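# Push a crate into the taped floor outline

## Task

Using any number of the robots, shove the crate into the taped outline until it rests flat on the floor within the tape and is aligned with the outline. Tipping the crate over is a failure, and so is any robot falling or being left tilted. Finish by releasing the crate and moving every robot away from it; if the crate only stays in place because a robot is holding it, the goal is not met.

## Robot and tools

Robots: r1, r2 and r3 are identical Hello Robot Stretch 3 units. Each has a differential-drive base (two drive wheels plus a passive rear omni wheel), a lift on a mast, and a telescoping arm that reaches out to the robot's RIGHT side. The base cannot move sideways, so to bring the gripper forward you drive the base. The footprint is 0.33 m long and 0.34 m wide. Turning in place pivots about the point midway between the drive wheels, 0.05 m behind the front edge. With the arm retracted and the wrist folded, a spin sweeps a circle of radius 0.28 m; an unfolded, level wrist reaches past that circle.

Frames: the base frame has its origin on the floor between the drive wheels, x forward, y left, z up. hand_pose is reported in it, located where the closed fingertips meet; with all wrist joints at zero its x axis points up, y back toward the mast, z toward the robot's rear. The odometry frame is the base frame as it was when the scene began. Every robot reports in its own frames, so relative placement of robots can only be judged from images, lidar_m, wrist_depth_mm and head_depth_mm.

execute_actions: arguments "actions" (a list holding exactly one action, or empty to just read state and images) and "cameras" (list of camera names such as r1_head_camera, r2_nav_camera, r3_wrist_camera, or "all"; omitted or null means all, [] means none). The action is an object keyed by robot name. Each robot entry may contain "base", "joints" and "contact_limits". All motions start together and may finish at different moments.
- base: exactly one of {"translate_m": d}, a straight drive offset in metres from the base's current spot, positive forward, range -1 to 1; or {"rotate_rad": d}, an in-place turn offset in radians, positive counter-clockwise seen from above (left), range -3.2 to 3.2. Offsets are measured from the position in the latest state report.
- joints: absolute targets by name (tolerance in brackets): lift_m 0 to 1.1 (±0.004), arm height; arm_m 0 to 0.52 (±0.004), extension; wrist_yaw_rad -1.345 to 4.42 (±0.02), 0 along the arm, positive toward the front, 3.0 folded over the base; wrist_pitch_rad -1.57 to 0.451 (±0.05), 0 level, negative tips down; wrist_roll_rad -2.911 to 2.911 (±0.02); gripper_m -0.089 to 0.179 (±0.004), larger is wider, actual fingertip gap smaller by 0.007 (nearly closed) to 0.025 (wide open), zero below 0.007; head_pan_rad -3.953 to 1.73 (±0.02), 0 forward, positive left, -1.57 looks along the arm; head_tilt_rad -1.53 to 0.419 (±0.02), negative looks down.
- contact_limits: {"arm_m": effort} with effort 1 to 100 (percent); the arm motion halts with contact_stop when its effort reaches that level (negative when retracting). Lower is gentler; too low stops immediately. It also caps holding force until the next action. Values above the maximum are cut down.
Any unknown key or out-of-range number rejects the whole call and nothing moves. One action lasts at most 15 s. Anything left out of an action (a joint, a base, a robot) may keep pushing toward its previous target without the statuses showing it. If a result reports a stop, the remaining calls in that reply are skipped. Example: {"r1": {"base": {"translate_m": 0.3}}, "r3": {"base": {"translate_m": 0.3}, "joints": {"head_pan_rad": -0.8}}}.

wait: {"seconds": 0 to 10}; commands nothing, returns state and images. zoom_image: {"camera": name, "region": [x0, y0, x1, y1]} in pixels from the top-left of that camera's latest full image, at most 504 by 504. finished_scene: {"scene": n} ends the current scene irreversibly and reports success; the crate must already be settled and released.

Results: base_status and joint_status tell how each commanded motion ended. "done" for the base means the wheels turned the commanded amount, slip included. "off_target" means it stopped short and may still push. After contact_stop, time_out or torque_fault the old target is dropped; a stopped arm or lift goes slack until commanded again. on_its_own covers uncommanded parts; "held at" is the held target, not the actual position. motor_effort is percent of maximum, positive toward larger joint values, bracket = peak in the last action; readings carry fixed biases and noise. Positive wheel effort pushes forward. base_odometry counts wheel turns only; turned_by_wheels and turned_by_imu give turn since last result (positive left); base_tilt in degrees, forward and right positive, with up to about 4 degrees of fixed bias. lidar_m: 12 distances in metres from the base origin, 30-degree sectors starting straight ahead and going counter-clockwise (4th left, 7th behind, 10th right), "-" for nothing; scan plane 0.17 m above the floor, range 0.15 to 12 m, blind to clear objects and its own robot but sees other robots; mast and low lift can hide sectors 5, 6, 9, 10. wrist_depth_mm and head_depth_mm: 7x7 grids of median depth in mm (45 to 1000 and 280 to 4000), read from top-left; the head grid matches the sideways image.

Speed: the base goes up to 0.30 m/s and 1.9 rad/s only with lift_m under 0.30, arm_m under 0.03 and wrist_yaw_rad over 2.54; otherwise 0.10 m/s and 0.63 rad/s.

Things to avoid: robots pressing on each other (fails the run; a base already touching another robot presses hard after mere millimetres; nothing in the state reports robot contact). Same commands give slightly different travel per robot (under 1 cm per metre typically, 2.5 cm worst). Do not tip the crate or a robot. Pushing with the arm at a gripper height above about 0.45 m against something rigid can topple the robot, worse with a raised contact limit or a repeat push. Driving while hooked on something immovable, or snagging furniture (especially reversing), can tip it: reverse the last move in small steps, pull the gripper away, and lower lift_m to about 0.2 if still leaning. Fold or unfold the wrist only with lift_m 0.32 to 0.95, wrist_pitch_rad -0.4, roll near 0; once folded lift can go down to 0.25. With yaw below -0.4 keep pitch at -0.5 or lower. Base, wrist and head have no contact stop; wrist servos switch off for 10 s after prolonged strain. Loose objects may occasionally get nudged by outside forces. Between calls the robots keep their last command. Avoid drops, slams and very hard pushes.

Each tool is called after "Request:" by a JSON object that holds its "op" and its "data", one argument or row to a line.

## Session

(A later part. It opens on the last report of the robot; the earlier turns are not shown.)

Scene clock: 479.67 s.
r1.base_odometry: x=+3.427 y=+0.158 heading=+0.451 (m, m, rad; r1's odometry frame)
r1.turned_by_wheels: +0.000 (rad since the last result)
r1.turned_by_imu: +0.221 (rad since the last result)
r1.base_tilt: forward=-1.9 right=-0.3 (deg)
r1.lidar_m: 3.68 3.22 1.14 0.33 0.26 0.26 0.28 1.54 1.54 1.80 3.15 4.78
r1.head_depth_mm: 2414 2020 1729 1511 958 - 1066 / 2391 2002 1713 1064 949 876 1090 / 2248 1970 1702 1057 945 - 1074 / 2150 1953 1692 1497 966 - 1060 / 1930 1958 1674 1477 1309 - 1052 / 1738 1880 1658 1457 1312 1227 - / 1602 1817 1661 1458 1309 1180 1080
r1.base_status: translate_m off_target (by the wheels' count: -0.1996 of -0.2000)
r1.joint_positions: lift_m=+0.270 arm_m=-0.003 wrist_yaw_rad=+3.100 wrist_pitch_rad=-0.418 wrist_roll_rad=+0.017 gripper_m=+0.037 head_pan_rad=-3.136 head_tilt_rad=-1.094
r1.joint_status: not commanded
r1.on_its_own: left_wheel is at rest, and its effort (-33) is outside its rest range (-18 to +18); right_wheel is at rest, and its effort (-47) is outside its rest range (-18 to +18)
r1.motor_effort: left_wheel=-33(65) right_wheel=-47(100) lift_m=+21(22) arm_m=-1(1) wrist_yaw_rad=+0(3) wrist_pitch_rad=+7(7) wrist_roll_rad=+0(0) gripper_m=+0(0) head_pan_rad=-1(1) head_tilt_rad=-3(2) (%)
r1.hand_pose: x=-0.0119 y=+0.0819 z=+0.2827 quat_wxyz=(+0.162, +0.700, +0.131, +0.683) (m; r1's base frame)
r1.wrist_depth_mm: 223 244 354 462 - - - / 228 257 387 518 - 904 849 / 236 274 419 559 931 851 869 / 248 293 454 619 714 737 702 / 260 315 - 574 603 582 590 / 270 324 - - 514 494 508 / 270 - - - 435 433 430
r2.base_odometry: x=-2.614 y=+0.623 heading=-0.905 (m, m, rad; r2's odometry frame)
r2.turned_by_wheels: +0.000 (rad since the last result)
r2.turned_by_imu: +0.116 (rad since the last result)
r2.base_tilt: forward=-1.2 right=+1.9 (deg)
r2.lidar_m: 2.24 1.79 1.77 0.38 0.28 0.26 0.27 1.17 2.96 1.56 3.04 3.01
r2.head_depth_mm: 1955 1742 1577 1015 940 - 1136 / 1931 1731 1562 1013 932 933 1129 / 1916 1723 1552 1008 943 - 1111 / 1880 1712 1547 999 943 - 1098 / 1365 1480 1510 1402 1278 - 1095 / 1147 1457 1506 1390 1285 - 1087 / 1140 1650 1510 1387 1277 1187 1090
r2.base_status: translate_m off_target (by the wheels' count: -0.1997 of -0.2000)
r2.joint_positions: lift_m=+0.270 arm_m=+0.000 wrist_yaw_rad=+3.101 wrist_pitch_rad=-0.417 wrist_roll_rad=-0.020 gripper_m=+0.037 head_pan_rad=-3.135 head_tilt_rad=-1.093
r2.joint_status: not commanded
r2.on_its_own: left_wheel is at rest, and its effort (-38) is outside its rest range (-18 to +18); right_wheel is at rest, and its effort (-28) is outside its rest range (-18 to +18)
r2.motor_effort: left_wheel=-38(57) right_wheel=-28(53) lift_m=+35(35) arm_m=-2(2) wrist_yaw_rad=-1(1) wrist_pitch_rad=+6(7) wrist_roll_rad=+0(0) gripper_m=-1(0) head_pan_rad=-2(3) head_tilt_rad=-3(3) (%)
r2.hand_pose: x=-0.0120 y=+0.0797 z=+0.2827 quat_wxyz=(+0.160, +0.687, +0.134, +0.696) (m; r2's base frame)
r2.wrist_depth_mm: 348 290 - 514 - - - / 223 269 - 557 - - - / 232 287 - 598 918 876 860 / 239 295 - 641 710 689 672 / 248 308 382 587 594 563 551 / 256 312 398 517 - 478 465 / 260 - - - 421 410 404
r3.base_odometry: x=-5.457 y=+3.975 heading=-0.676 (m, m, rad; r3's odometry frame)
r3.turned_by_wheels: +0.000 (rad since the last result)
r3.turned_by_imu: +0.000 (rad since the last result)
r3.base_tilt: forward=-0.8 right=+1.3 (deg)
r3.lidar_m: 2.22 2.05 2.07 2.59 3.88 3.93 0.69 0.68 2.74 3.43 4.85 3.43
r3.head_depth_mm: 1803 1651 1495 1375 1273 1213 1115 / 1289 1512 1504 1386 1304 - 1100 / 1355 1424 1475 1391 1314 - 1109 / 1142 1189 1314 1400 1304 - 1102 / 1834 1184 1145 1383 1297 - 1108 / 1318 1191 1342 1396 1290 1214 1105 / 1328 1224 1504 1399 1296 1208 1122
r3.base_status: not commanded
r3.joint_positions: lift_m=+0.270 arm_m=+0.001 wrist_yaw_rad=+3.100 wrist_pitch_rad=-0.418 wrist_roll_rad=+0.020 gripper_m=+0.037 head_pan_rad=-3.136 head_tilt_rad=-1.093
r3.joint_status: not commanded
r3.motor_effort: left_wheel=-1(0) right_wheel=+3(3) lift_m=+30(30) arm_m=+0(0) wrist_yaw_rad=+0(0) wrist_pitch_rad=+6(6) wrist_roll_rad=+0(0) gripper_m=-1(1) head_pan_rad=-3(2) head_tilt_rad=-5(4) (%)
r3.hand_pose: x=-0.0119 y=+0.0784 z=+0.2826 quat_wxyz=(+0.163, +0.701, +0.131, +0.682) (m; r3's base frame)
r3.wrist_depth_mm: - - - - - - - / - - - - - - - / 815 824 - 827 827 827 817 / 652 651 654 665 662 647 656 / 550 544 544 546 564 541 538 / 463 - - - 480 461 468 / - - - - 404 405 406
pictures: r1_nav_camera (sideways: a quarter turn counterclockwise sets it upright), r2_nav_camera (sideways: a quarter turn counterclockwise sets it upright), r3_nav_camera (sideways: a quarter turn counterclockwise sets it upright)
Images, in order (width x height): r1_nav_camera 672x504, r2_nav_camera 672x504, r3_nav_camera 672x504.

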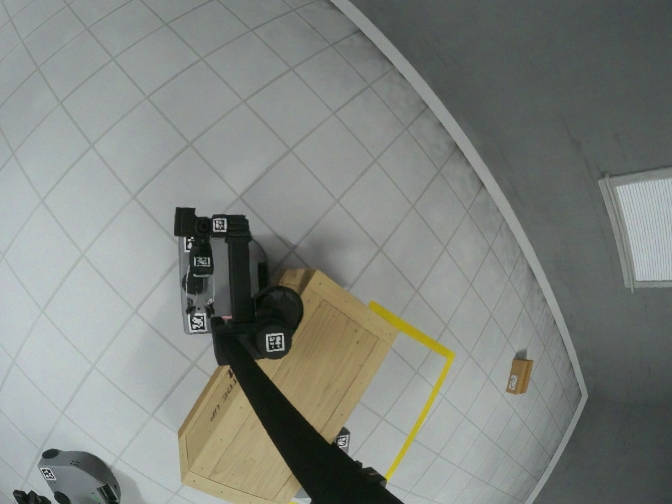

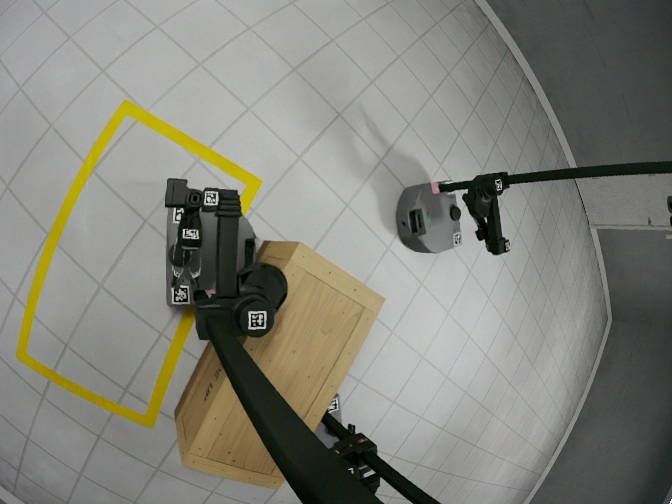

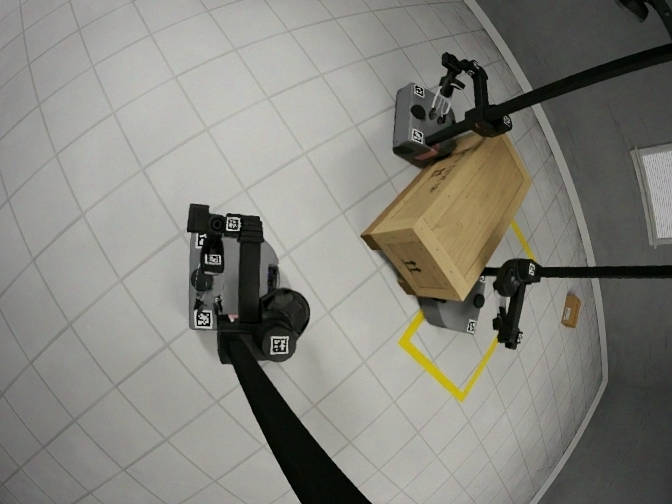

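Request:
{"op": "execute_actions", "data": {
  "actions": [
    {"r1":{"base":{"rotate_rad":1.25}},"r2":{"base":{"translate_m":0.5}},"r3":{"base":{"rotate_rad":0.87}}}
  ],
  "cameras": []
}}

Request:
{"op": "execute_actions", "data": {
  "actions": [
    {"r1":{"base":{"translate_m":-0.11}},"r2":{"base":{"translate_m":0.55}},"r3":{"base":{"translate_m":-0.6}}}
  ],
  "cameras": ["r3_nav_camera"]
}}

Request:
{"op": "execute_actions", "data": {
  "actions": [
    {"r1":{"base":{"rotate_rad":-1.87}},"r2":{"base":{"rotate_rad":-0.3},"joints":{"head_tilt_rad":-0.9}}}
  ],
  "cameras": ["r1_nav_camera","r2_nav_camera","r3_nav_camera","r2_head_camera"]
}}

Scene clock: 490.23 s.
r1.base_odometry: x=+3.427 y=+0.158 heading=+1.701 (m, m, rad; r1's odometry frame)
r1.turned_by_wheels: +1.250 (rad since the last result)
r1.turned_by_imu: +1.254 (rad since the last result)
r1.base_tilt: forward=-1.9 right=-0.3 (deg)
r1.lidar_m: 0.46 0.29 0.26 0.26 0.31 1.54 1.58 2.08 4.76 4.85 3.40 1.08
r1.head_depth_mm: 1404 1659 1746 1519 1355 - 782 / 1484 1760 1712 1501 1340 1246 923 / 1537 1830 1697 1496 1342 - 1075 / 1657 1865 1683 1477 1345 - 1062 / 1751 1947 1683 1487 1322 - 1057 / 1867 1927 1665 1467 1318 1215 - / 1997 1920 1652 1453 1310 1179 1082
r1.base_status: done
r1.joint_positions: lift_m=+0.270 arm_m=-0.003 wrist_yaw_rad=+3.100 wrist_pitch_rad=-0.418 wrist_roll_rad=+0.017 gripper_m=+0.037 head_pan_rad=-3.136 head_tilt_rad=-1.094
r1.joint_status: not commanded
r1.motor_effort: left_wheel=-1(35) right_wheel=+3(30) lift_m=+22(22) arm_m=+0(0) wrist_yaw_rad=+0(0) wrist_pitch_rad=+7(7) wrist_roll_rad=+0(0) gripper_m=+0(0) head_pan_rad=-1(1) head_tilt_rad=-3(2) (%)
r1.hand_pose: x=-0.0119 y=+0.0819 z=+0.2827 quat_wxyz=(+0.162, +0.700, +0.131, +0.683) (m; r1's base frame)
r1.wrist_depth_mm: - - 299 286 272 262 248 / - - 321 309 291 276 260 / 930 933 357 341 320 300 280 / 712 729 393 382 352 328 310 / 588 599 - 424 385 359 336 / 500 511 - - 418 400 363 / 444 - - - 431 432 405
r2.base_odometry: x=-2.305 y=+0.230 heading=-0.905 (m, m, rad; r2's odometry frame)
r2.turned_by_wheels: +0.000 (rad since the last result)
r2.turned_by_imu: -0.001 (rad since the last result)
r2.base_tilt: forward=-1.1 right=+1.9 (deg)
r2.lidar_m: 1.86 1.48 1.47 1.59 0.72 0.70 0.72 3.29 3.25 1.57 2.68 2.64
r2.head_depth_mm: 1954 1234 1116 1237 1316 - 1137 / 1929 1225 1139 1361 1316 1245 1130 / 1922 1216 1171 1400 1328 - 1114 / 1773 1233 1285 1406 1331 - 1102 / 1709 1686 1495 1402 1312 - 1095 / 1842 1679 1524 1390 1284 - 1088 / 1856 1662 1514 1389 1281 1190 1096
r2.base_status: done
r2.joint_positions: lift_m=+0.270 arm_m=+0.000 wrist_yaw_rad=+3.101 wrist_pitch_rad=-0.417 wrist_roll_rad=-0.020 gripper_m=+0.037 head_pan_rad=-3.135 head_tilt_rad=-1.093
r2.joint_status: not commanded
r2.motor_effort: left_wheel=-2(26) right_wheel=+1(21) lift_m=+35(35) arm_m=-2(2) wrist_yaw_rad=+0(0) wrist_pitch_rad=+6(6) wrist_roll_rad=+0(0) gripper_m=+0(0) head_pan_rad=-3(3) head_tilt_rad=-3(3) (%)
r2.hand_pose: x=-0.0120 y=+0.0797 z=+0.2827 quat_wxyz=(+0.160, +0.687, +0.134, +0.696) (m; r2's base frame)
r2.wrist_depth_mm: 574 - - - - - - / 573 - - - - - - / 595 901 - 957 942 904 868 / 615 731 - 725 710 694 677 / 607 615 605 585 592 566 554 / 521 513 524 520 - 475 468 / 454 - - - 418 411 405
r3.base_odometry: x=-5.457 y=+3.975 heading=+0.194 (m, m, rad; r3's odometry frame)
r3.turned_by_wheels: +0.870 (rad since the last result)
r3.turned_by_imu: +0.854 (rad since the last result)
r3.base_tilt: forward=-0.7 right=+1.2 (deg)
r3.lidar_m: 2.05 2.30 1.92 3.88 0.80 0.68 1.14 3.05 4.88 4.59 2.46 2.06
r3.head_depth_mm: 1772 1575 1467 1352 1283 1214 1114 / 1539 1504 1505 1390 1301 - 1105 / 1255 1486 1509 1390 1318 - 1101 / 1812 1639 1514 1389 1297 - 1101 / 1855 1669 1509 1390 1294 - 1106 / 1851 1676 1527 1395 1288 1215 1106 / 1858 1683 1532 1400 1295 1209 1123
r3.base_status: done
r3.joint_positions: lift_m=+0.270 arm_m=+0.001 wrist_yaw_rad=+3.100 wrist_pitch_rad=-0.418 wrist_roll_rad=+0.020 gripper_m=+0.037 head_pan_rad=-3.136 head_tilt_rad=-1.093
r3.joint_status: not commanded
r3.motor_effort: left_wheel=-2(8) right_wheel=+5(13) lift_m=+30(30) arm_m=+0(1) wrist_yaw_rad=-1(0) wrist_pitch_rad=+7(6) wrist_roll_rad=+0(0) gripper_m=-1(0) head_pan_rad=-3(3) head_tilt_rad=-4(5) (%)
r3.hand_pose: x=-0.0119 y=+0.0784 z=+0.2826 quat_wxyz=(+0.163, +0.701, +0.131, +0.682) (m; r3's base frame)
r3.wrist_depth_mm: 623 - - - - - - / 636 - - - - - - / 689 788 - 818 835 825 822 / 628 654 654 650 655 651 658 / 544 545 547 547 564 546 541 / 464 - - - 479 462 464 / - - - - 409 406 406
pictures: none
No camera images: the call's "cameras" was empty. Leave "cameras" out to get every camera's image.

Scene clock: 493.87 s.
r1.base_odometry: x=+3.442 y=+0.049 heading=+1.701 (m, m, rad; r1's odometry frame)
r1.turned_by_wheels: +0.000 (rad since the last result)
r1.turned_by_imu: +0.001 (rad since the last result)
r1.base_tilt: forward=-1.9 right=-0.5 (deg)
r1.lidar_m: 0.53 0.33 0.29 0.30 1.52 1.44 1.48 1.95 4.68 4.85 3.51 0.58
r1.head_depth_mm: 1307 1544 1681 1521 1352 - 794 / 1376 1625 1719 1504 1344 1251 1067 / 1464 1739 1696 1493 1336 - 1072 / 1539 1828 1682 1494 1344 - 1061 / 1624 1874 1684 1482 1323 - 1057 / 1743 1917 1652 1472 1312 1217 - / 1864 1908 1644 1471 1310 1181 1089
r1.base_status: done
r1.joint_positions: lift_m=+0.270 arm_m=-0.003 wrist_yaw_rad=+3.100 wrist_pitch_rad=-0.418 wrist_roll_rad=+0.017 gripper_m=+0.037 head_pan_rad=-3.136 head_tilt_rad=-1.094
r1.joint_status: not commanded
r1.motor_effort: left_wheel=-2(8) right_wheel=+3(7) lift_m=+22(21) arm_m=-1(1) wrist_yaw_rad=+0(1) wrist_pitch_rad=+7(7) wrist_roll_rad=+0(0) gripper_m=+0(1) head_pan_rad=-1(1) head_tilt_rad=-3(3) (%)
r1.hand_pose: x=-0.0119 y=+0.0819 z=+0.2827 quat_wxyz=(+0.162, +0.700, +0.131, +0.683) (m; r1's base frame)
r1.wrist_depth_mm: - - - 322 300 288 273 / - - - 345 326 307 293 / 920 933 876 381 360 333 315 / 718 726 713 419 398 369 343 / 589 582 - 477 432 400 378 / 492 510 - - 465 445 417 / 439 - - - 433 435 434
r2.base_odometry: x=-1.965 y=-0.203 heading=-0.905 (m, m, rad; r2's odometry frame)
r2.turned_by_wheels: +0.000 (rad since the last result)
r2.turned_by_imu: -0.001 (rad since the last result)
r2.base_tilt: forward=-1.0 right=+2.0 (deg)
r2.lidar_m: 1.44 1.15 1.13 1.23 1.86 1.17 1.22 3.61 1.73 2.80 2.23 2.20
r2.head_depth_mm: 1396 1398 1547 1438 1319 - 1134 / 1374 1499 1562 1428 1312 1241 1129 / 1413 1600 1552 1415 1327 - 1115 / 1469 1653 1544 1410 1329 - 1096 / 1898 1679 1525 1399 1305 - 1092 / 1873 1674 1526 1391 1287 - 1088 / 1860 1662 1510 1390 1274 1190 1092
r2.base_status: done
r2.joint_positions: lift_m=+0.270 arm_m=+0.000 wrist_yaw_rad=+3.101 wrist_pitch_rad=-0.417 wrist_roll_rad=-0.020 gripper_m=+0.037 head_pan_rad=-3.135 head_tilt_rad=-1.093
r2.joint_status: not commanded
r2.motor_effort: left_wheel=-2(10) right_wheel=+1(5) lift_m=+35(35) arm_m=-2(2) wrist_yaw_rad=+0(1) wrist_pitch_rad=+6(6) wrist_roll_rad=+0(0) gripper_m=+0(0) head_pan_rad=-3(3) head_tilt_rad=-3(3) (%)
r2.hand_pose: x=-0.0120 y=+0.0797 z=+0.2827 quat_wxyz=(+0.160, +0.687, +0.134, +0.696) (m; r2's base frame)
r2.wrist_depth_mm: - - - - - 960 867 / - - - - - - 899 / - - - 962 918 905 854 / 800 766 - 734 704 691 680 / 632 620 604 585 589 559 501 / 520 515 523 518 - 473 453 / 451 - - - 416 410 406
r3.base_odometry: x=-6.046 y=+3.860 heading=+0.194 (m, m, rad; r3's odometry frame)
r3.turned_by_wheels: +0.000 (rad since the last result)
r3.turned_by_imu: -0.003 (rad since the last result)
r3.base_tilt: forward=-0.7 right=+1.2 (deg)
r3.lidar_m: 2.64 2.96 2.19 0.37 0.39 0.57 0.64 2.38 3.88 4.73 3.17 2.65
r3.head_depth_mm: 1770 973 1484 1355 1277 1213 1112 / 1812 1016 1291 1349 1299 - 1105 / 1831 1594 1255 1338 1310 - 1100 / 1835 1678 1273 1359 1306 - 1106 / 1847 1674 1516 1394 1294 - 1110 / 1853 1674 1527 1397 1296 1221 1112 / 1867 1681 1534 1395 1302 1209 1133
r3.base_status: done
r3.joint_positions: lift_m=+0.270 arm_m=+0.001 wrist_yaw_rad=+3.100 wrist_pitch_rad=-0.418 wrist_roll_rad=+0.020 gripper_m=+0.037 head_pan_rad=-3.136 head_tilt_rad=-1.093
r3.joint_status: not commanded
r3.motor_effort: left_wheel=-1(9) right_wheel=+4(8) lift_m=+30(30) arm_m=+0(0) wrist_yaw_rad=+0(0) wrist_pitch_rad=+6(6) wrist_roll_rad=-1(0) gripper_m=-1(0) head_pan_rad=-3(3) head_tilt_rad=-5(6) (%)
r3.hand_pose: x=-0.0119 y=+0.0784 z=+0.2826 quat_wxyz=(+0.163, +0.701, +0.131, +0.682) (m; r3's base frame)
r3.wrist_depth_mm: 398 393 - 373 - - - / 442 434 - 418 - - - / 497 477 - 460 823 815 821 / 557 537 532 515 658 655 654 / 545 543 538 542 559 543 547 / 467 - - - 476 466 462 / - - - - 407 407 406
pictures: r3_nav_camera (sideways: a quarter turn counterclockwise sets it upright)
Images, in order (width x height): r3_nav_camera 672x504.

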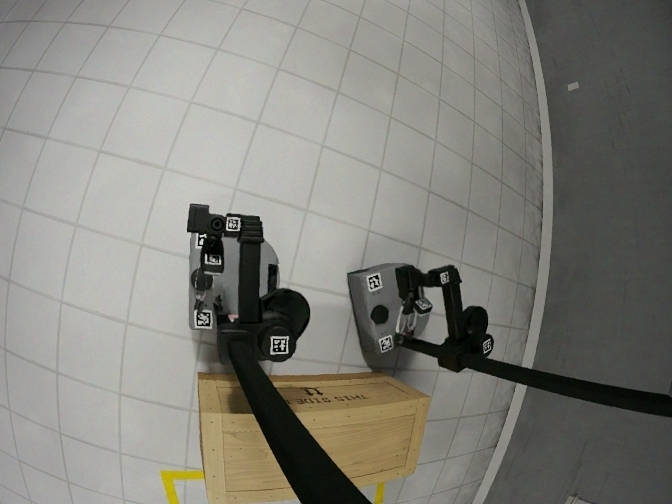

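Scene clock: 496.17 s.
r1.base_odometry: x=+3.442 y=+0.049 heading=-0.169 (m, m, rad; r1's odometry frame)
r1.turned_by_wheels: -1.870 (rad since the last result)
r1.turned_by_imu: -1.873 (rad since the last result)
r1.base_tilt: forward=-1.9 right=-0.4 (deg)
r1.lidar_m: 4.73 4.04 3.35 0.58 0.40 0.30 0.29 0.31 1.45 1.44 1.60 2.54
r1.head_depth_mm: 2423 2011 1736 1064 976 - 1061 / 2356 1990 1719 1066 964 1231 1106 / 2277 1913 1709 1058 966 - 1072 / 1766 1849 1689 1051 952 - 1061 / 2115 1908 1687 1061 962 - 1055 / 2141 1916 1663 1464 1306 1225 - / 2252 1900 1641 1458 1308 1183 1083
r1.base_status: done
r1.joint_positions: lift_m=+0.270 arm_m=-0.003 wrist_yaw_rad=+3.100 wrist_pitch_rad=-0.418 wrist_roll_rad=+0.017 gripper_m=+0.037 head_pan_rad=-3.136 head_tilt_rad=-1.094
r1.joint_status: not commanded
r1.motor_effort: left_wheel=+2(9) right_wheel=-3(10) lift_m=+22(21) arm_m=-1(1) wrist_yaw_rad=+0(0) wrist_pitch_rad=+7(7) wrist_roll_rad=+0(0) gripper_m=+1(0) head_pan_rad=-2(1) head_tilt_rad=-1(2) (%)
r1.hand_pose: x=-0.0119 y=+0.0819 z=+0.2827 quat_wxyz=(+0.162, +0.700, +0.131, +0.683) (m; r1's base frame)
r1.wrist_depth_mm: 387 469 - - - - - / 383 507 - 732 - - - / 385 534 873 560 593 955 921 / 383 528 686 555 581 727 716 / 377 552 - 603 588 584 586 / 373 501 - - 519 499 501 / 342 - - - 429 428 430
r2.base_odometry: x=-1.965 y=-0.203 heading=-1.205 (m, m, rad; r2's odometry frame)
r2.turned_by_wheels: -0.300 (rad since the last result)
r2.turned_by_imu: -0.304 (rad since the last result)
r2.base_tilt: forward=-1.2 right=+2.0 (deg)
r2.lidar_m: 1.98 1.26 1.13 1.14 1.39 1.17 1.17 1.32 3.58 1.73 2.44 2.21
r2.head_depth_mm: 2773 2249 1874 1623 1429 1274 1181 / 2741 1619 1747 1603 1423 1267 1162 / 2455 1559 1534 1603 1412 1276 - / 2648 1547 1591 1589 1401 1273 - / 1906 1533 1642 1579 1394 1245 - / 2515 1524 1685 1574 1385 1239 1161 / 2574 1992 1751 1553 1379 1229 1133
r2.base_status: done
r2.joint_positions: lift_m=+0.270 arm_m=+0.000 wrist_yaw_rad=+3.101 wrist_pitch_rad=-0.417 wrist_roll_rad=-0.020 gripper_m=+0.037 head_pan_rad=-3.135 head_tilt_rad=-0.902
r2.joint_status: all done
r2.motor_effort: left_wheel=+2(13) right_wheel=-2(6) lift_m=+35(35) arm_m=-2(2) wrist_yaw_rad=-1(0) wrist_pitch_rad=+6(6) wrist_roll_rad=+0(0) gripper_m=+0(1) head_pan_rad=-3(3) head_tilt_rad=+1(17) (%)
r2.hand_pose: x=-0.0120 y=+0.0797 z=+0.2827 quat_wxyz=(+0.160, +0.687, +0.134, +0.696) (m; r2's base frame)
r2.wrist_depth_mm: - - - - - 969 904 / - - - - - - 972 / - - - 957 938 883 858 / 792 776 - 733 716 567 511 / 631 618 604 582 593 536 431 / 521 512 525 518 - 477 414 / 450 - - - 417 413 404
r3.base_odometry: x=-6.046 y=+3.860 heading=+0.194 (m, m, rad; r3's odometry frame)
r3.turned_by_wheels: +0.000 (rad since the last result)
r3.turned_by_imu: +0.000 (rad since the last result)
r3.base_tilt: forward=-0.7 right=+1.2 (deg)
r3.lidar_m: 2.64 2.96 2.20 0.37 0.40 0.54 0.65 2.38 3.88 4.72 3.15 2.65
r3.head_depth_mm: 1831 704 859 1251 1270 1216 1109 / 1814 1595 1105 1208 1307 - 1105 / 1827 1672 1493 1278 1312 - 1100 / 1829 1654 1515 1391 1307 - 1100 / 1853 1673 1516 1387 1294 - 1110 / 1859 1670 1522 1396 1288 1220 1107 / 1855 1672 1538 1405 1296 1202 1129
r3.base_status: not commanded
r3.joint_positions: lift_m=+0.270 arm_m=+0.001 wrist_yaw_rad=+3.100 wrist_pitch_rad=-0.418 wrist_roll_rad=+0.020 gripper_m=+0.037 head_pan_rad=-3.136 head_tilt_rad=-1.093
r3.joint_status: not commanded
r3.motor_effort: left_wheel=-1(1) right_wheel=+4(4) lift_m=+31(30) arm_m=+0(0) wrist_yaw_rad=+0(0) wrist_pitch_rad=+6(6) wrist_roll_rad=+0(0) gripper_m=-1(1) head_pan_rad=-3(3) head_tilt_rad=-5(5) (%)
r3.hand_pose: x=-0.0119 y=+0.0784 z=+0.2826 quat_wxyz=(+0.163, +0.701, +0.131, +0.682) (m; r3's base frame)
r3.wrist_depth_mm: 399 394 - 375 - - - / 446 432 - 413 - - - / 490 477 - 461 822 818 813 / 554 537 527 515 652 652 656 / 545 546 542 543 566 541 543 / 468 - - - 482 461 466 / - - - - 406 406 403
pictures: r1_nav_camera (sideways: a quarter turn counterclockwise sets it upright), r2_head_camera (sideways: a quarter turn clockwise sets it upright), r2_nav_camera (sideways: a quarter turn counterclockwise sets it upright), r3_nav_camera (sideways: a quarter turn counterclockwise sets it upright)
Images, in order (width x height): r1_nav_camera 672x504, r2_head_camera 896x504, r2_nav_camera 672x504, r3_nav_camera 672x504.

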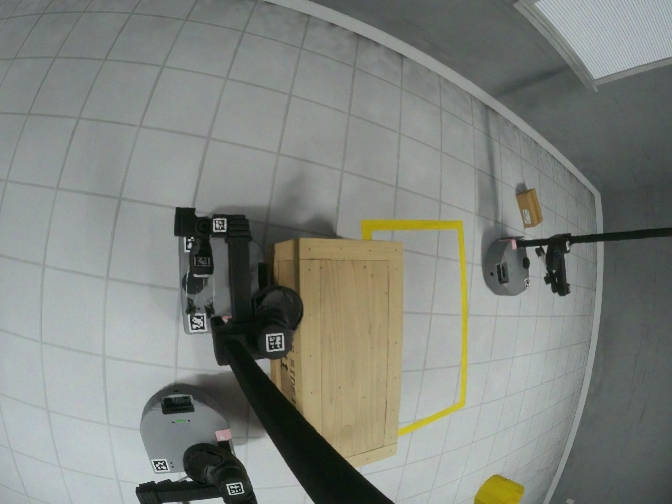

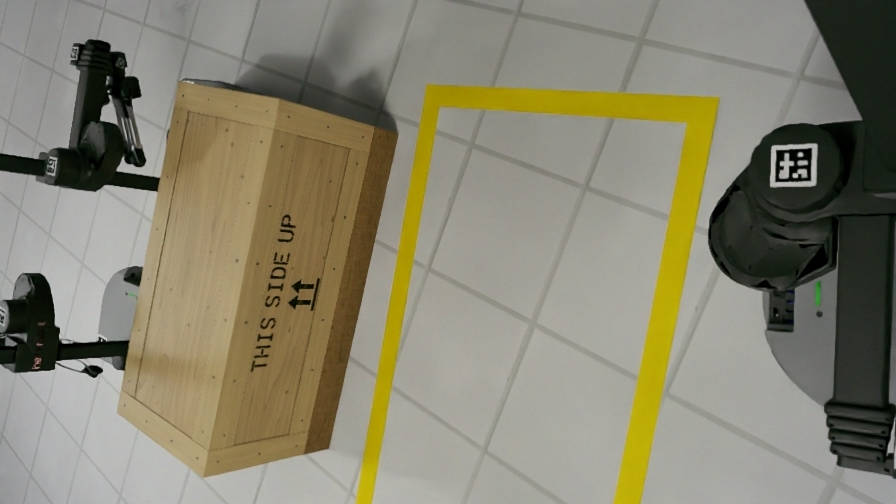

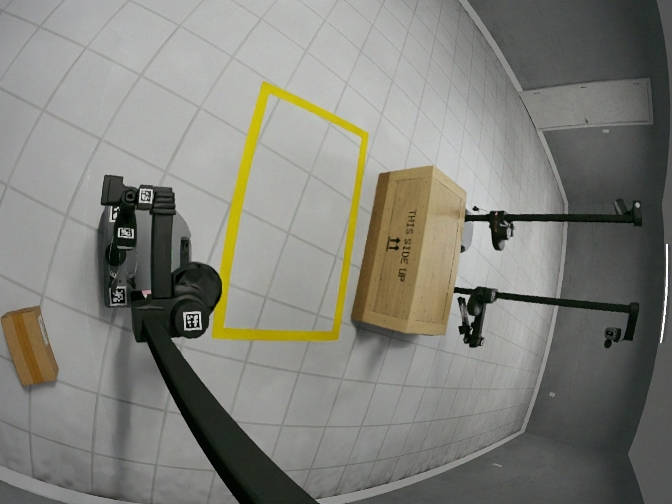

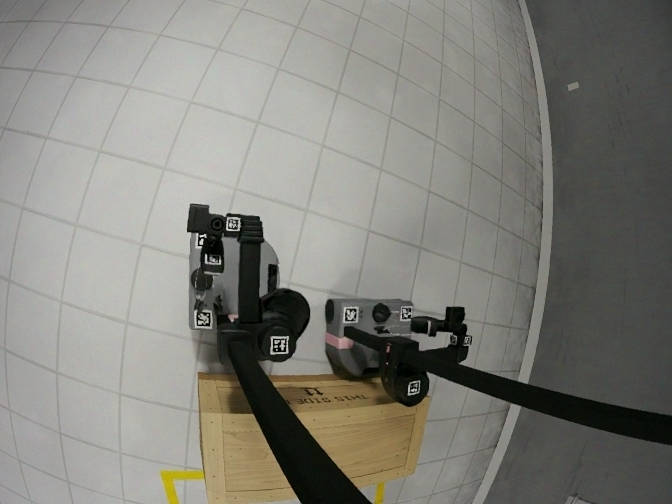

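Request:
{"op": "execute_actions", "data": {
  "actions": [
    {"r3":{"base":{"translate_m":-0.12}}}
  ],
  "cameras": []
}}

Request:
{"op": "execute_actions", "data": {
  "actions": [
    {"r3":{"base":{"rotate_rad":-0.75}}}
  ],
  "cameras": []
}}

Request:
{"op": "execute_actions", "data": {
  "actions": [
    {"r3":{"base":{"translate_m":-0.11}}}
  ],
  "cameras": []
}}

Request:
{"op": "execute_actions", "data": {
  "actions": [
    {"r3":{"base":{"rotate_rad":-0.88}}}
  ],
  "cameras": ["r3_nav_camera"]
}}

Scene clock: 504.43 s.
r1.base_odometry: x=+3.442 y=+0.049 heading=-0.169 (m, m, rad; r1's odometry frame)
r1.turned_by_wheels: +0.000 (rad since the last result)
r1.turned_by_imu: +0.001 (rad since the last result)
r1.base_tilt: forward=-1.9 right=-0.4 (deg)
r1.lidar_m: 4.72 4.06 3.33 0.46 0.40 0.30 0.29 0.31 1.45 1.44 1.61 2.54
r1.head_depth_mm: 2408 2011 1726 1072 973 - 965 / 2362 1984 1702 1063 972 1224 1057 / 2288 1937 1699 1058 966 - 1075 / 1775 1852 1699 1056 956 - 1057 / 2129 1899 1670 1054 964 - 1056 / 2161 1931 1666 1470 1300 1221 - / 2263 1912 1650 1459 1305 1177 1077
r1.base_status: not commanded
r1.joint_positions: lift_m=+0.270 arm_m=-0.003 wrist_yaw_rad=+3.100 wrist_pitch_rad=-0.418 wrist_roll_rad=+0.017 gripper_m=+0.037 head_pan_rad=-3.136 head_tilt_rad=-1.094
r1.joint_status: not commanded
r1.motor_effort: left_wheel=+3(2) right_wheel=-3(3) lift_m=+22(21) arm_m=-1(1) wrist_yaw_rad=+1(1) wrist_pitch_rad=+7(7) wrist_roll_rad=+0(0) gripper_m=-1(0) head_pan_rad=-1(2) head_tilt_rad=-2(3) (%)
r1.hand_pose: x=-0.0119 y=+0.0819 z=+0.2827 quat_wxyz=(+0.162, +0.700, +0.131, +0.683) (m; r1's base frame)
r1.wrist_depth_mm: 391 481 - - - - - / 384 508 - - - - - / 387 532 858 540 557 954 909 / 381 531 584 450 473 687 726 / 375 548 - 470 470 586 611 / 371 500 - - 511 496 501 / 345 - - - 427 431 434
r2.base_odometry: x=-1.965 y=-0.203 heading=-1.205 (m, m, rad; r2's odometry frame)
r2.turned_by_wheels: +0.000 (rad since the last result)
r2.turned_by_imu: -0.001 (rad since the last result)
r2.base_tilt: forward=-1.2 right=+1.8 (deg)
r2.lidar_m: 1.97 1.25 1.13 1.14 1.39 1.17 1.17 1.33 3.59 1.73 2.44 2.21
r2.head_depth_mm: 2783 2238 1874 1614 1424 1270 1185 / 2719 1613 1736 1611 1418 1265 1160 / 2429 1573 1537 1595 1413 1282 - / 2498 1540 1591 1588 1397 1275 - / 2112 1523 1643 1579 1392 1247 - / 2600 1521 1688 1569 1378 1242 1158 / 2565 2003 1744 1561 1377 1232 1128
r2.base_status: not commanded
r2.joint_positions: lift_m=+0.270 arm_m=+0.000 wrist_yaw_rad=+3.101 wrist_pitch_rad=-0.417 wrist_roll_rad=-0.020 gripper_m=+0.037 head_pan_rad=-3.135 head_tilt_rad=-0.902
r2.joint_status: not commanded
r2.motor_effort: left_wheel=+2(2) right_wheel=-1(2) lift_m=+35(35) arm_m=-2(2) wrist_yaw_rad=+0(0) wrist_pitch_rad=+6(6) wrist_roll_rad=+0(0) gripper_m=-1(1) head_pan_rad=-3(2) head_tilt_rad=+2(2) (%)
r2.hand_pose: x=-0.0120 y=+0.0797 z=+0.2827 quat_wxyz=(+0.160, +0.687, +0.134, +0.696) (m; r2's base frame)
r2.wrist_depth_mm: - - - - - 954 906 / - - - - - - 975 / - - - 939 918 885 870 / 793 767 - 731 708 568 510 / 625 615 601 589 594 534 428 / 521 512 529 518 - 477 409 / 450 - - - 415 408 404
r3.base_odometry: x=-6.164 y=+3.837 heading=+0.194 (m, m, rad; r3's odometry frame)
r3.turned_by_wheels: +0.000 (rad since the last result)
r3.turned_by_imu: -0.001 (rad since the last result)
r3.base_tilt: forward=-0.7 right=+1.3 (deg)
r3.lidar_m: 2.76 3.08 0.39 0.38 0.40 0.43 0.53 2.25 3.67 4.69 3.28 2.76
r3.head_depth_mm: 1817 1653 695 828 1260 1211 1112 / 1835 1652 1061 1053 1199 - 1106 / 1828 1659 1485 1258 1224 - 1100 / 1843 1656 1511 1392 1300 - 1104 / 1848 1684 1523 1397 1297 - 1097 / 1854 1666 1512 1403 1293 1217 1113 / 1861 1690 1535 1419 1294 1211 1125
r3.base_status: done
r3.joint_positions: lift_m=+0.270 arm_m=+0.001 wrist_yaw_rad=+3.100 wrist_pitch_rad=-0.418 wrist_roll_rad=+0.020 gripper_m=+0.037 head_pan_rad=-3.136 head_tilt_rad=-1.093
r3.joint_status: not commanded
r3.motor_effort: left_wheel=-1(9) right_wheel=+4(9) lift_m=+30(30) arm_m=+0(0) wrist_yaw_rad=+0(0) wrist_pitch_rad=+6(6) wrist_roll_rad=+0(0) gripper_m=-1(1) head_pan_rad=-3(3) head_tilt_rad=-4(4) (%)
r3.hand_pose: x=-0.0119 y=+0.0784 z=+0.2826 quat_wxyz=(+0.163, +0.701, +0.131, +0.682) (m; r3's base frame)
r3.wrist_depth_mm: 406 398 - 383 374 - - / 449 440 - 419 410 - - / 500 492 - 462 457 823 832 / 455 547 539 518 519 653 651 / 431 544 542 542 548 544 543 / 418 - - - 478 467 466 / - - - - 405 405 402
pictures: none
No camera images: the call's "cameras" was empty. Leave "cameras" out to get every camera's image.

Scene clock: 506.23 s.
r1.base_odometry: x=+3.442 y=+0.049 heading=-0.169 (m, m, rad; r1's odometry frame)
r1.turned_by_wheels: +0.000 (rad since the last result)
r1.turned_by_imu: +0.000 (rad since the last result)
r1.base_tilt: forward=-2.0 right=-0.3 (deg)
r1.lidar_m: 4.72 4.05 3.32 0.53 0.40 0.30 0.29 0.31 1.45 1.44 1.60 2.54
r1.head_depth_mm: 2408 1993 1720 1071 971 - 967 / 2360 1977 1713 1068 966 1227 1057 / 2304 1931 1707 1058 973 - 1072 / 1755 1824 1687 1056 952 - 1057 / 2127 1909 1676 1058 967 - 1052 / 2135 1926 1661 1470 1313 1218 - / 2285 1911 1652 1463 1300 1176 1084
r1.base_status: not commanded
r1.joint_positions: lift_m=+0.270 arm_m=-0.003 wrist_yaw_rad=+3.100 wrist_pitch_rad=-0.418 wrist_roll_rad=+0.017 gripper_m=+0.037 head_pan_rad=-3.136 head_tilt_rad=-1.094
r1.joint_status: not commanded
r1.motor_effort: left_wheel=+2(2) right_wheel=-3(3) lift_m=+21(21) arm_m=-1(1) wrist_yaw_rad=+0(1) wrist_pitch_rad=+7(7) wrist_roll_rad=+0(0) gripper_m=-1(0) head_pan_rad=-1(1) head_tilt_rad=-3(2) (%)
r1.hand_pose: x=-0.0119 y=+0.0819 z=+0.2827 quat_wxyz=(+0.162, +0.700, +0.131, +0.683) (m; r1's base frame)
r1.wrist_depth_mm: 390 471 - - - - - / 386 503 - - - - - / 382 534 552 556 569 930 941 / 380 534 525 466 494 724 731 / 376 544 - 464 580 586 587 / 374 496 - - 515 503 506 / 342 - - - 438 436 431
r2.base_odometry: x=-1.965 y=-0.203 heading=-1.205 (m, m, rad; r2's odometry frame)
r2.turned_by_wheels: +0.000 (rad since the last result)
r2.turned_by_imu: +0.000 (rad since the last result)
r2.base_tilt: forward=-1.1 right=+1.7 (deg)
r2.lidar_m: 1.97 1.25 1.13 1.14 1.39 1.18 1.17 1.33 3.59 1.73 2.44 2.21
r2.head_depth_mm: 2722 2235 1885 1619 1422 1274 1182 / 2731 1615 1748 1614 1410 1272 1158 / 2430 1557 1546 1600 1411 1282 - / 2503 1543 1583 1591 1400 1272 - / 1811 1528 1645 1577 1392 1248 - / 2533 1524 1680 1564 1382 1239 1161 / 2566 2012 1755 1556 1379 1232 1135
r2.base_status: not commanded
r2.joint_positions: lift_m=+0.270 arm_m=+0.000 wrist_yaw_rad=+3.101 wrist_pitch_rad=-0.417 wrist_roll_rad=-0.020 gripper_m=+0.037 head_pan_rad=-3.135 head_tilt_rad=-0.902
r2.joint_status: not commanded
r2.motor_effort: left_wheel=+2(2) right_wheel=-1(1) lift_m=+35(35) arm_m=-2(2) wrist_yaw_rad=+0(0) wrist_pitch_rad=+6(7) wrist_roll_rad=+0(0) gripper_m=-1(1) head_pan_rad=-2(2) head_tilt_rad=+1(1) (%)
r2.hand_pose: x=-0.0120 y=+0.0797 z=+0.2827 quat_wxyz=(+0.160, +0.687, +0.134, +0.696) (m; r2's base frame)
r2.wrist_depth_mm: - - - - - 971 900 / - - - - - - 962 / - - - 948 925 886 865 / 793 763 - 726 717 568 511 / 626 619 602 582 593 534 432 / 520 512 522 514 - 476 415 / 452 - - - 415 412 404
r3.base_odometry: x=-6.164 y=+3.837 heading=-0.556 (m, m, rad; r3's odometry frame)
r3.turned_by_wheels: -0.750 (rad since the last result)
r3.turned_by_imu: -0.737 (rad since the last result)
r3.base_tilt: forward=-0.8 right=+1.3 (deg)
r3.lidar_m: 2.88 2.75 2.84 2.27 0.38 0.38 0.47 0.43 2.07 2.79 4.71 4.01
r3.head_depth_mm: 1821 1644 1070 984 952 1159 1114 / 1835 1177 1076 997 1137 - 1106 / 1822 1179 1075 1162 1312 - 1104 / 1844 1665 1071 1232 1295 - 1103 / 1858 1672 856 917 1258 - 1112 / 1791 546 958 1198 1277 1214 1105 / 432 1652 1009 1395 1294 1205 1126
r3.base_status: done
r3.joint_positions: lift_m=+0.270 arm_m=+0.001 wrist_yaw_rad=+3.100 wrist_pitch_rad=-0.418 wrist_roll_rad=+0.020 gripper_m=+0.037 head_pan_rad=-3.136 head_tilt_rad=-1.093
r3.joint_status: not commanded
r3.motor_effort: left_wheel=+2(8) right_wheel=-2(8) lift_m=+30(31) arm_m=+0(0) wrist_yaw_rad=+0(0) wrist_pitch_rad=+6(6) wrist_roll_rad=+0(0) gripper_m=+0(0) head_pan_rad=-3(3) head_tilt_rad=-4(5) (%)
r3.hand_pose: x=-0.0119 y=+0.0784 z=+0.2826 quat_wxyz=(+0.163, +0.701, +0.131, +0.682) (m; r3's base frame)
r3.wrist_depth_mm: 291 326 - - - - - / 309 353 - - - - - / 326 376 - 819 832 828 823 / 349 404 456 656 661 654 666 / 371 435 507 541 566 536 537 / 396 - - - 477 461 465 / - - - - 406 407 405
pictures: none
No camera images: the call's "cameras" was empty. Leave "cameras" out to get every camera's image.

Scene clock: 507.93 s.
r1.base_odometry: x=+3.442 y=+0.049 heading=-0.169 (m, m, rad; r1's odometry frame)
r1.turned_by_wheels: +0.000 (rad since the last result)
r1.turned_by_imu: +0.000 (rad since the last result)
r1.base_tilt: forward=-2.0 right=-0.4 (deg)
r1.lidar_m: 4.72 4.07 3.34 0.44 0.40 0.30 0.30 0.31 1.45 1.44 1.60 2.53
r1.head_depth_mm: 2407 2003 1714 1071 977 - 967 / 2388 1999 1715 1065 964 1226 963 / 2309 1926 1711 1063 965 - 1070 / 1772 1843 1686 1047 952 - 1058 / 2159 1894 1688 1056 966 - 1054 / 2161 1911 1667 1459 1320 1216 - / 2252 1909 1644 1456 1301 1187 1087
r1.base_status: not commanded
r1.joint_positions: lift_m=+0.270 arm_m=-0.003 wrist_yaw_rad=+3.100 wrist_pitch_rad=-0.418 wrist_roll_rad=+0.017 gripper_m=+0.037 head_pan_rad=-3.136 head_tilt_rad=-1.094
r1.joint_status: not commanded
r1.motor_effort: left_wheel=+2(2) right_wheel=-2(3) lift_m=+21(21) arm_m=+0(1) wrist_yaw_rad=+0(1) wrist_pitch_rad=+7(7) wrist_roll_rad=+0(0) gripper_m=+1(0) head_pan_rad=-2(1) head_tilt_rad=-2(2) (%)
r1.hand_pose: x=-0.0119 y=+0.0819 z=+0.2827 quat_wxyz=(+0.162, +0.700, +0.131, +0.683) (m; r1's base frame)
r1.wrist_depth_mm: 389 482 - 553 - - - / 386 510 - - - - - / 383 536 549 553 937 910 928 / 377 535 433 433 485 719 715 / 374 528 - 374 570 601 596 / 368 494 - - 517 500 509 / 344 - - - 431 428 435
r2.base_odometry: x=-1.965 y=-0.203 heading=-1.205 (m, m, rad; r2's odometry frame)
r2.turned_by_wheels: +0.000 (rad since the last result)
r2.turned_by_imu: +0.000 (rad since the last result)
r2.base_tilt: forward=-1.1 right=+1.8 (deg)
r2.lidar_m: 1.98 1.26 1.13 1.14 1.39 1.17 1.17 1.33 3.59 1.73 2.44 2.21
r2.head_depth_mm: 2774 2231 1877 1617 1435 1272 1186 / 2743 1613 1746 1613 1415 1267 1161 / 2435 1563 1529 1603 1411 1279 - / 2424 1539 1588 1585 1394 1276 - / 1790 1526 1648 1573 1392 1248 - / 2624 1511 1688 1567 1384 1241 1159 / 2595 1991 1743 1551 1378 1230 1133
r2.base_status: not commanded
r2.joint_positions: lift_m=+0.270 arm_m=+0.000 wrist_yaw_rad=+3.101 wrist_pitch_rad=-0.417 wrist_roll_rad=-0.020 gripper_m=+0.037 head_pan_rad=-3.135 head_tilt_rad=-0.902
r2.joint_status: not commanded
r2.motor_effort: left_wheel=+2(2) right_wheel=-2(1) lift_m=+35(35) arm_m=-2(2) wrist_yaw_rad=+0(1) wrist_pitch_rad=+6(6) wrist_roll_rad=+0(0) gripper_m=+0(1) head_pan_rad=-3(2) head_tilt_rad=+1(1) (%)
r2.hand_pose: x=-0.0120 y=+0.0797 z=+0.2827 quat_wxyz=(+0.160, +0.687, +0.134, +0.696) (m; r2's base frame)
r2.wrist_depth_mm: - - - - - 957 895 / - - - - - - 963 / - - - 956 925 885 850 / 783 773 - 735 707 571 508 / 628 610 602 584 591 536 430 / 521 514 526 520 - 476 414 / 452 - - - 416 410 404
r3.base_odometry: x=-6.257 y=+3.895 heading=-0.556 (m, m, rad; r3's odometry frame)
r3.turned_by_wheels: +0.000 (rad since the last result)
r3.turned_by_imu: -0.001 (rad since the last result)
r3.base_tilt: forward=-0.7 right=+1.2 (deg)
r3.lidar_m: 2.98 2.85 2.95 0.34 0.31 0.31 0.39 0.33 1.98 2.65 4.77 4.17
r3.head_depth_mm: 1826 1640 1067 977 913 1020 1110 / 1827 1655 1070 986 935 - 1101 / 1834 1652 1075 1008 1183 - 1108 / 1838 1656 1076 1059 1278 - 1106 / 1853 1663 1522 803 1122 - 1105 / 1870 1671 537 843 1164 1210 1107 / 1802 380 929 1205 1292 1205 1132
r3.base_status: done
r3.joint_positions: lift_m=+0.270 arm_m=+0.001 wrist_yaw_rad=+3.100 wrist_pitch_rad=-0.418 wrist_roll_rad=+0.020 gripper_m=+0.037 head_pan_rad=-3.136 head_tilt_rad=-1.093
r3.joint_status: not commanded
r3.motor_effort: left_wheel=+2(8) right_wheel=-1(11) lift_m=+30(30) arm_m=+0(0) wrist_yaw_rad=+0(0) wrist_pitch_rad=+6(6) wrist_roll_rad=+0(0) gripper_m=+0(1) head_pan_rad=-3(3) head_tilt_rad=-4(4) (%)
r3.hand_pose: x=-0.0119 y=+0.0784 z=+0.2826 quat_wxyz=(+0.163, +0.701, +0.131, +0.682) (m; r3's base frame)
r3.wrist_depth_mm: 243 271 - - - - - / 257 292 - - - - - / 273 313 - 743 820 829 829 / 289 338 378 615 655 656 660 / 309 362 419 546 567 543 545 / 329 - - - 475 466 465 / - - - - 407 405 407
pictures: none
No camera images: the call's "cameras" was empty. Leave "cameras" out to get every camera's image.

Scene clock: 509.73 s.
r1.base_odometry: x=+3.442 y=+0.049 heading=-0.169 (m, m, rad; r1's odometry frame)
r1.turned_by_wheels: +0.000 (rad since the last result)
r1.turned_by_imu: +0.000 (rad since the last result)
r1.base_tilt: forward=-2.0 right=-0.5 (deg)
r1.lidar_m: 4.71 4.06 3.34 0.44 0.40 0.30 0.29 0.31 1.45 1.44 1.60 2.54
r1.head_depth_mm: 2393 2020 1718 1075 967 - 716 / 2353 1986 1706 1068 973 1225 1046 / 2274 1926 1691 1052 968 - 1069 / 1767 1839 1679 1051 957 - 1064 / 2142 1892 1675 1057 964 - 1056 / 2161 1910 1662 1473 1317 1220 - / 2250 1912 1656 1458 1307 1184 1081
r1.base_status: not commanded
r1.joint_positions: lift_m=+0.270 arm_m=-0.003 wrist_yaw_rad=+3.100 wrist_pitch_rad=-0.418 wrist_roll_rad=+0.017 gripper_m=+0.037 head_pan_rad=-3.136 head_tilt_rad=-1.094
r1.joint_status: not commanded
r1.motor_effort: left_wheel=+3(2) right_wheel=-3(3) lift_m=+22(21) arm_m=-1(2) wrist_yaw_rad=-1(0) wrist_pitch_rad=+7(7) wrist_roll_rad=+0(0) gripper_m=+0(1) head_pan_rad=-1(1) head_tilt_rad=-3(3) (%)
r1.hand_pose: x=-0.0119 y=+0.0819 z=+0.2827 quat_wxyz=(+0.162, +0.700, +0.131, +0.683) (m; r1's base frame)
r1.wrist_depth_mm: 383 475 - 383 - - - / 385 512 - - - - - / 381 530 561 545 910 965 926 / 377 492 441 440 733 712 720 / 381 522 - 457 606 594 588 / 371 499 - - 524 491 502 / 343 - - - 434 437 433
r2.base_odometry: x=-1.965 y=-0.203 heading=-1.205 (m, m, rad; r2's odometry frame)
r2.turned_by_wheels: +0.000 (rad since the last result)
r2.turned_by_imu: +0.000 (rad since the last result)
r2.base_tilt: forward=-1.0 right=+1.9 (deg)
r2.lidar_m: 1.97 1.26 1.13 1.14 1.39 1.17 1.17 1.33 3.58 1.73 2.45 2.21
r2.head_depth_mm: 2783 2228 1883 1626 1426 1270 1183 / 2728 1601 1745 1607 1419 1268 1158 / 2452 1557 1527 1603 1413 1282 - / 2434 1545 1583 1587 1400 1277 - / 1855 1534 1638 1587 1391 1247 - / 2526 1523 1683 1574 1378 1246 1160 / 2594 1995 1740 1558 1373 1228 1129
r2.base_status: not commanded
r2.joint_positions: lift_m=+0.270 arm_m=+0.000 wrist_yaw_rad=+3.101 wrist_pitch_rad=-0.417 wrist_roll_rad=-0.020 gripper_m=+0.037 head_pan_rad=-3.135 head_tilt_rad=-0.902
r2.joint_status: not commanded
r2.motor_effort: left_wheel=+3(2) right_wheel=-2(2) lift_m=+35(35) arm_m=-2(2) wrist_yaw_rad=-1(0) wrist_pitch_rad=+6(6) wrist_roll_rad=+0(0) gripper_m=+0(1) head_pan_rad=-3(2) head_tilt_rad=+1(1) (%)
r2.hand_pose: x=-0.0120 y=+0.0797 z=+0.2827 quat_wxyz=(+0.160, +0.687, +0.134, +0.696) (m; r2's base frame)
r2.wrist_depth_mm: - - - - - 955 902 / - - - - - - 956 / - - - 965 912 894 867 / 784 771 - 734 705 566 509 / 628 614 606 585 592 532 431 / 521 515 525 518 - 479 413 / 450 - - - 417 413 406
r3.base_odometry: x=-6.257 y=+3.895 heading=-1.436 (m, m, rad; r3's odometry frame)
r3.turned_by_wheels: -0.880 (rad since the last result)
r3.turned_by_imu: -0.864 (rad since the last result)
r3.base_tilt: forward=-0.8 right=+1.3 (deg)
r3.lidar_m: 4.77 3.52 2.87 2.85 3.12 0.32 0.31 0.32 0.33 0.33 2.09 3.22
r3.head_depth_mm: 1812 1659 1508 1384 1276 1206 1113 / 1825 1660 1069 986 970 - 1104 / 1824 1661 1074 991 939 - 1103 / 1834 1670 1076 987 1044 - 1100 / 1817 1661 1079 992 1169 - 1106 / 1740 1671 1088 993 1204 1193 1106 / 1805 1676 1080 997 1106 1034 1117
r3.base_status: done
r3.joint_positions: lift_m=+0.270 arm_m=+0.001 wrist_yaw_rad=+3.100 wrist_pitch_rad=-0.418 wrist_roll_rad=+0.020 gripper_m=+0.037 head_pan_rad=-3.136 head_tilt_rad=-1.093
r3.joint_status: not commanded
r3.motor_effort: left_wheel=+2(9) right_wheel=-2(9) lift_m=+30(29) arm_m=+0(0) wrist_yaw_rad=+0(1) wrist_pitch_rad=+6(7) wrist_roll_rad=+0(0) gripper_m=+0(0) head_pan_rad=-3(4) head_tilt_rad=-5(5) (%)
r3.hand_pose: x=-0.0119 y=+0.0783 z=+0.2826 quat_wxyz=(+0.163, +0.701, +0.131, +0.682) (m; r3's base frame)
r3.wrist_depth_mm: - - - - - - - / - - - - - - - / 818 832 - 821 811 830 819 / 650 648 658 657 655 649 659 / 344 543 542 543 562 543 545 / 339 - - - 477 463 465 / - - - - 407 404 402
pictures: r3_nav_camera (sideways: a quarter turn counterclockwise sets it upright)
Images, in order (width x height): r3_nav_camera 672x504.

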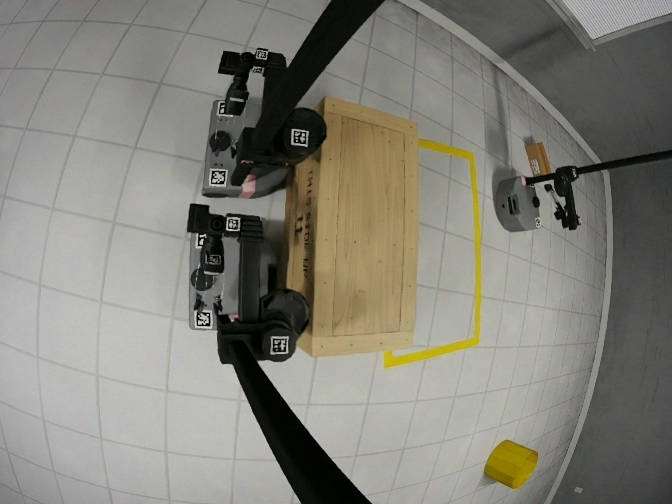

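Request:
{"op": "execute_actions", "data": {
  "actions": [
    {"r1":{"base":{"translate_m":-0.35}},"r3":{"base":{"translate_m":-0.36}}}
  ],
  "cameras": ["r2_head_camera","r3_nav_camera"]
}}

Scene clock: 514.17 s.
r1.base_odometry: x=+3.097 y=+0.108 heading=-0.170 (m, m, rad; r1's odometry frame)
r1.turned_by_wheels: -0.001 (rad since the last result)
r1.turned_by_imu: +0.019 (rad since the last result)
r1.base_tilt: forward=-2.0 right=-0.4 (deg)
r1.lidar_m: 5.03 4.05 3.40 0.44 0.38 0.29 0.28 0.29 1.39 1.39 1.55 2.50
r1.head_depth_mm: 2403 2041 1726 1065 966 - 726 / 2368 1992 1716 1070 968 1208 1060 / 2340 1931 1702 1063 959 - 1071 / 2310 1682 1666 1056 954 - 1059 / 2207 1857 1690 1068 948 - 1051 / 2299 1899 1661 1467 1316 1221 - / 2270 1907 1649 1461 1303 1181 1078
r1.base_status: translate_m off_target (by the wheels' count: -0.3497 of -0.3500)
r1.joint_positions: lift_m=+0.270 arm_m=-0.003 wrist_yaw_rad=+3.100 wrist_pitch_rad=-0.418 wrist_roll_rad=+0.017 gripper_m=+0.037 head_pan_rad=-3.136 head_tilt_rad=-1.094
r1.joint_status: not commanded
r1.on_its_own: left_wheel is at rest, and its effort (-45) is outside its rest range (-18 to +18); right_wheel is at rest, and its effort (-19) is outside its rest range (-18 to +18)
r1.motor_effort: left_wheel=-45(70) right_wheel=-19(76) lift_m=+22(21) arm_m=-1(0) wrist_yaw_rad=+0(3) wrist_pitch_rad=+7(7) wrist_roll_rad=+0(0) gripper_m=+0(0) head_pan_rad=-1(1) head_tilt_rad=-2(3) (%)
r1.hand_pose: x=-0.0120 y=+0.0819 z=+0.2827 quat_wxyz=(+0.162, +0.700, +0.131, +0.683) (m; r1's base frame)
r1.wrist_depth_mm: 374 465 - - - - - / 367 489 684 - - - - / 370 514 553 596 913 943 924 / 363 460 433 447 710 722 713 / 356 503 - 474 607 592 592 / 355 499 - - 511 501 506 / 329 - - - 434 433 440
r2.base_odometry: x=-1.965 y=-0.203 heading=-1.205 (m, m, rad; r2's odometry frame)
r2.turned_by_wheels: +0.000 (rad since the last result)
r2.turned_by_imu: -0.001 (rad since the last result)
r2.base_tilt: forward=-1.2 right=+1.8 (deg)
r2.lidar_m: 1.97 1.25 1.14 1.14 1.39 0.88 0.88 0.98 3.58 1.73 2.44 2.21
r2.head_depth_mm: 2752 2177 1871 1631 1429 1276 1184 / 2741 1788 1381 1545 1421 1267 1162 / 2592 1445 1318 1401 1404 1284 - / 2654 2120 1300 1450 1399 1275 - / 2645 1656 1321 1487 1395 1243 - / 1519 1439 1319 1506 1390 1241 1155 / 2580 2088 1332 1518 1378 1236 1132
r2.base_status: not commanded
r2.joint_positions: lift_m=+0.270 arm_m=+0.000 wrist_yaw_rad=+3.101 wrist_pitch_rad=-0.417 wrist_roll_rad=-0.020 gripper_m=+0.037 head_pan_rad=-3.135 head_tilt_rad=-0.902
r2.joint_status: not commanded
r2.motor_effort: left_wheel=+2(2) right_wheel=-2(2) lift_m=+35(35) arm_m=-2(2) wrist_yaw_rad=+0(0) wrist_pitch_rad=+6(6) wrist_roll_rad=+0(0) gripper_m=+0(1) head_pan_rad=-3(2) head_tilt_rad=+1(1) (%)
r2.hand_pose: x=-0.0120 y=+0.0797 z=+0.2827 quat_wxyz=(+0.160, +0.687, +0.134, +0.696) (m; r2's base frame)
r2.wrist_depth_mm: - - - - - 963 906 / - - - - - - 953 / - - - 932 924 885 870 / 793 771 - 725 711 565 517 / 627 613 606 582 590 537 428 / 525 515 524 518 - 472 412 / 453 - - - 418 411 405
r3.base_odometry: x=-6.305 y=+4.251 heading=-1.436 (m, m, rad; r3's odometry frame)
r3.turned_by_wheels: +0.000 (rad since the last result)
r3.turned_by_imu: +0.028 (rad since the last result)
r3.base_tilt: forward=-0.7 right=+1.2 (deg)
r3.lidar_m: 5.09 3.51 2.93 2.91 2.01 0.29 0.28 0.29 0.34 0.33 2.06 3.27
r3.head_depth_mm: 1846 1639 1505 1380 1275 1210 1110 / 1831 1647 1500 983 941 - 1105 / 1833 1661 1506 990 929 - 1100 / 1853 1670 1513 990 945 - 1098 / 1824 1652 1520 990 1031 - 1103 / 1630 1625 1083 997 1066 1195 1108 / 1633 1655 1088 999 1096 1054 1102
r3.base_status: translate_m off_target (by the wheels' count: -0.3596 of -0.3600)
r3.joint_positions: lift_m=+0.270 arm_m=+0.001 wrist_yaw_rad=+3.100 wrist_pitch_rad=-0.418 wrist_roll_rad=+0.020 gripper_m=+0.037 head_pan_rad=-3.136 head_tilt_rad=-1.093
r3.joint_status: not commanded
r3.on_its_own: left_wheel is at rest, and its effort (-41) is outside its rest range (-18 to +18); right_wheel is at rest, and its effort (-71) is outside its rest range (-18 to +18)
r3.motor_effort: left_wheel=-41(90) right_wheel=-71(100) lift_m=+30(30) arm_m=-1(0) wrist_yaw_rad=+0(2) wrist_pitch_rad=+6(6) wrist_roll_rad=+0(0) gripper_m=+0(0) head_pan_rad=-3(3) head_tilt_rad=-3(5) (%)
r3.hand_pose: x=-0.0119 y=+0.0784 z=+0.2826 quat_wxyz=(+0.163, +0.701, +0.131, +0.682) (m; r3's base frame)
r3.wrist_depth_mm: - - - - - - - / - - - - - - - / 825 823 - 838 827 820 828 / 316 660 663 660 653 657 658 / 308 540 542 544 565 537 543 / 303 - - - 479 463 460 / - - - - 403 406 406
pictures: r2_head_camera (sideways: a quarter turn clockwise sets it upright), r3_nav_camera (sideways: a quarter turn counterclockwise sets it upright)
Images, in order (width x height): r2_head_camera 896x504, r3_nav_camera 672x504.

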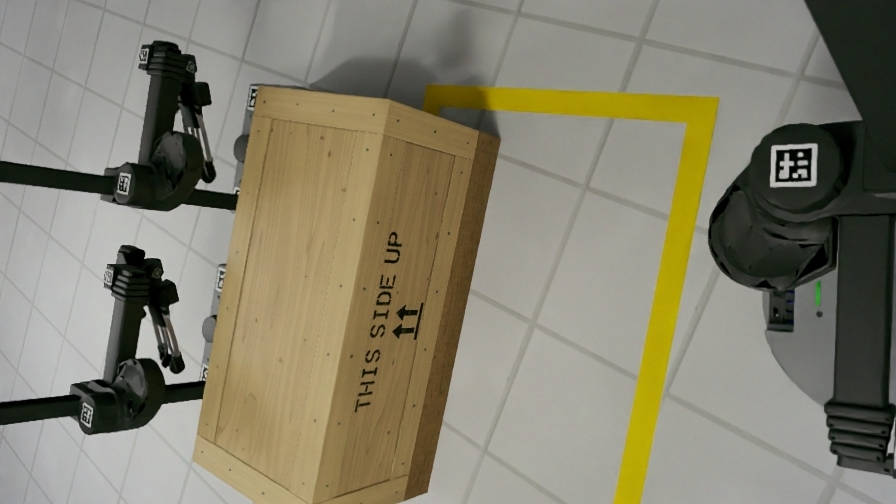

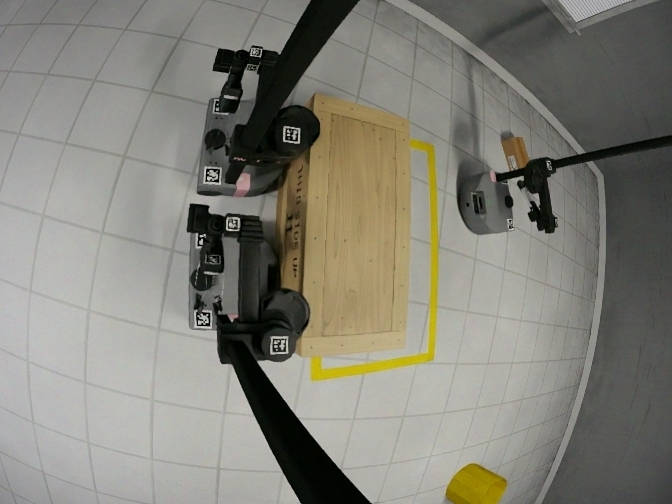

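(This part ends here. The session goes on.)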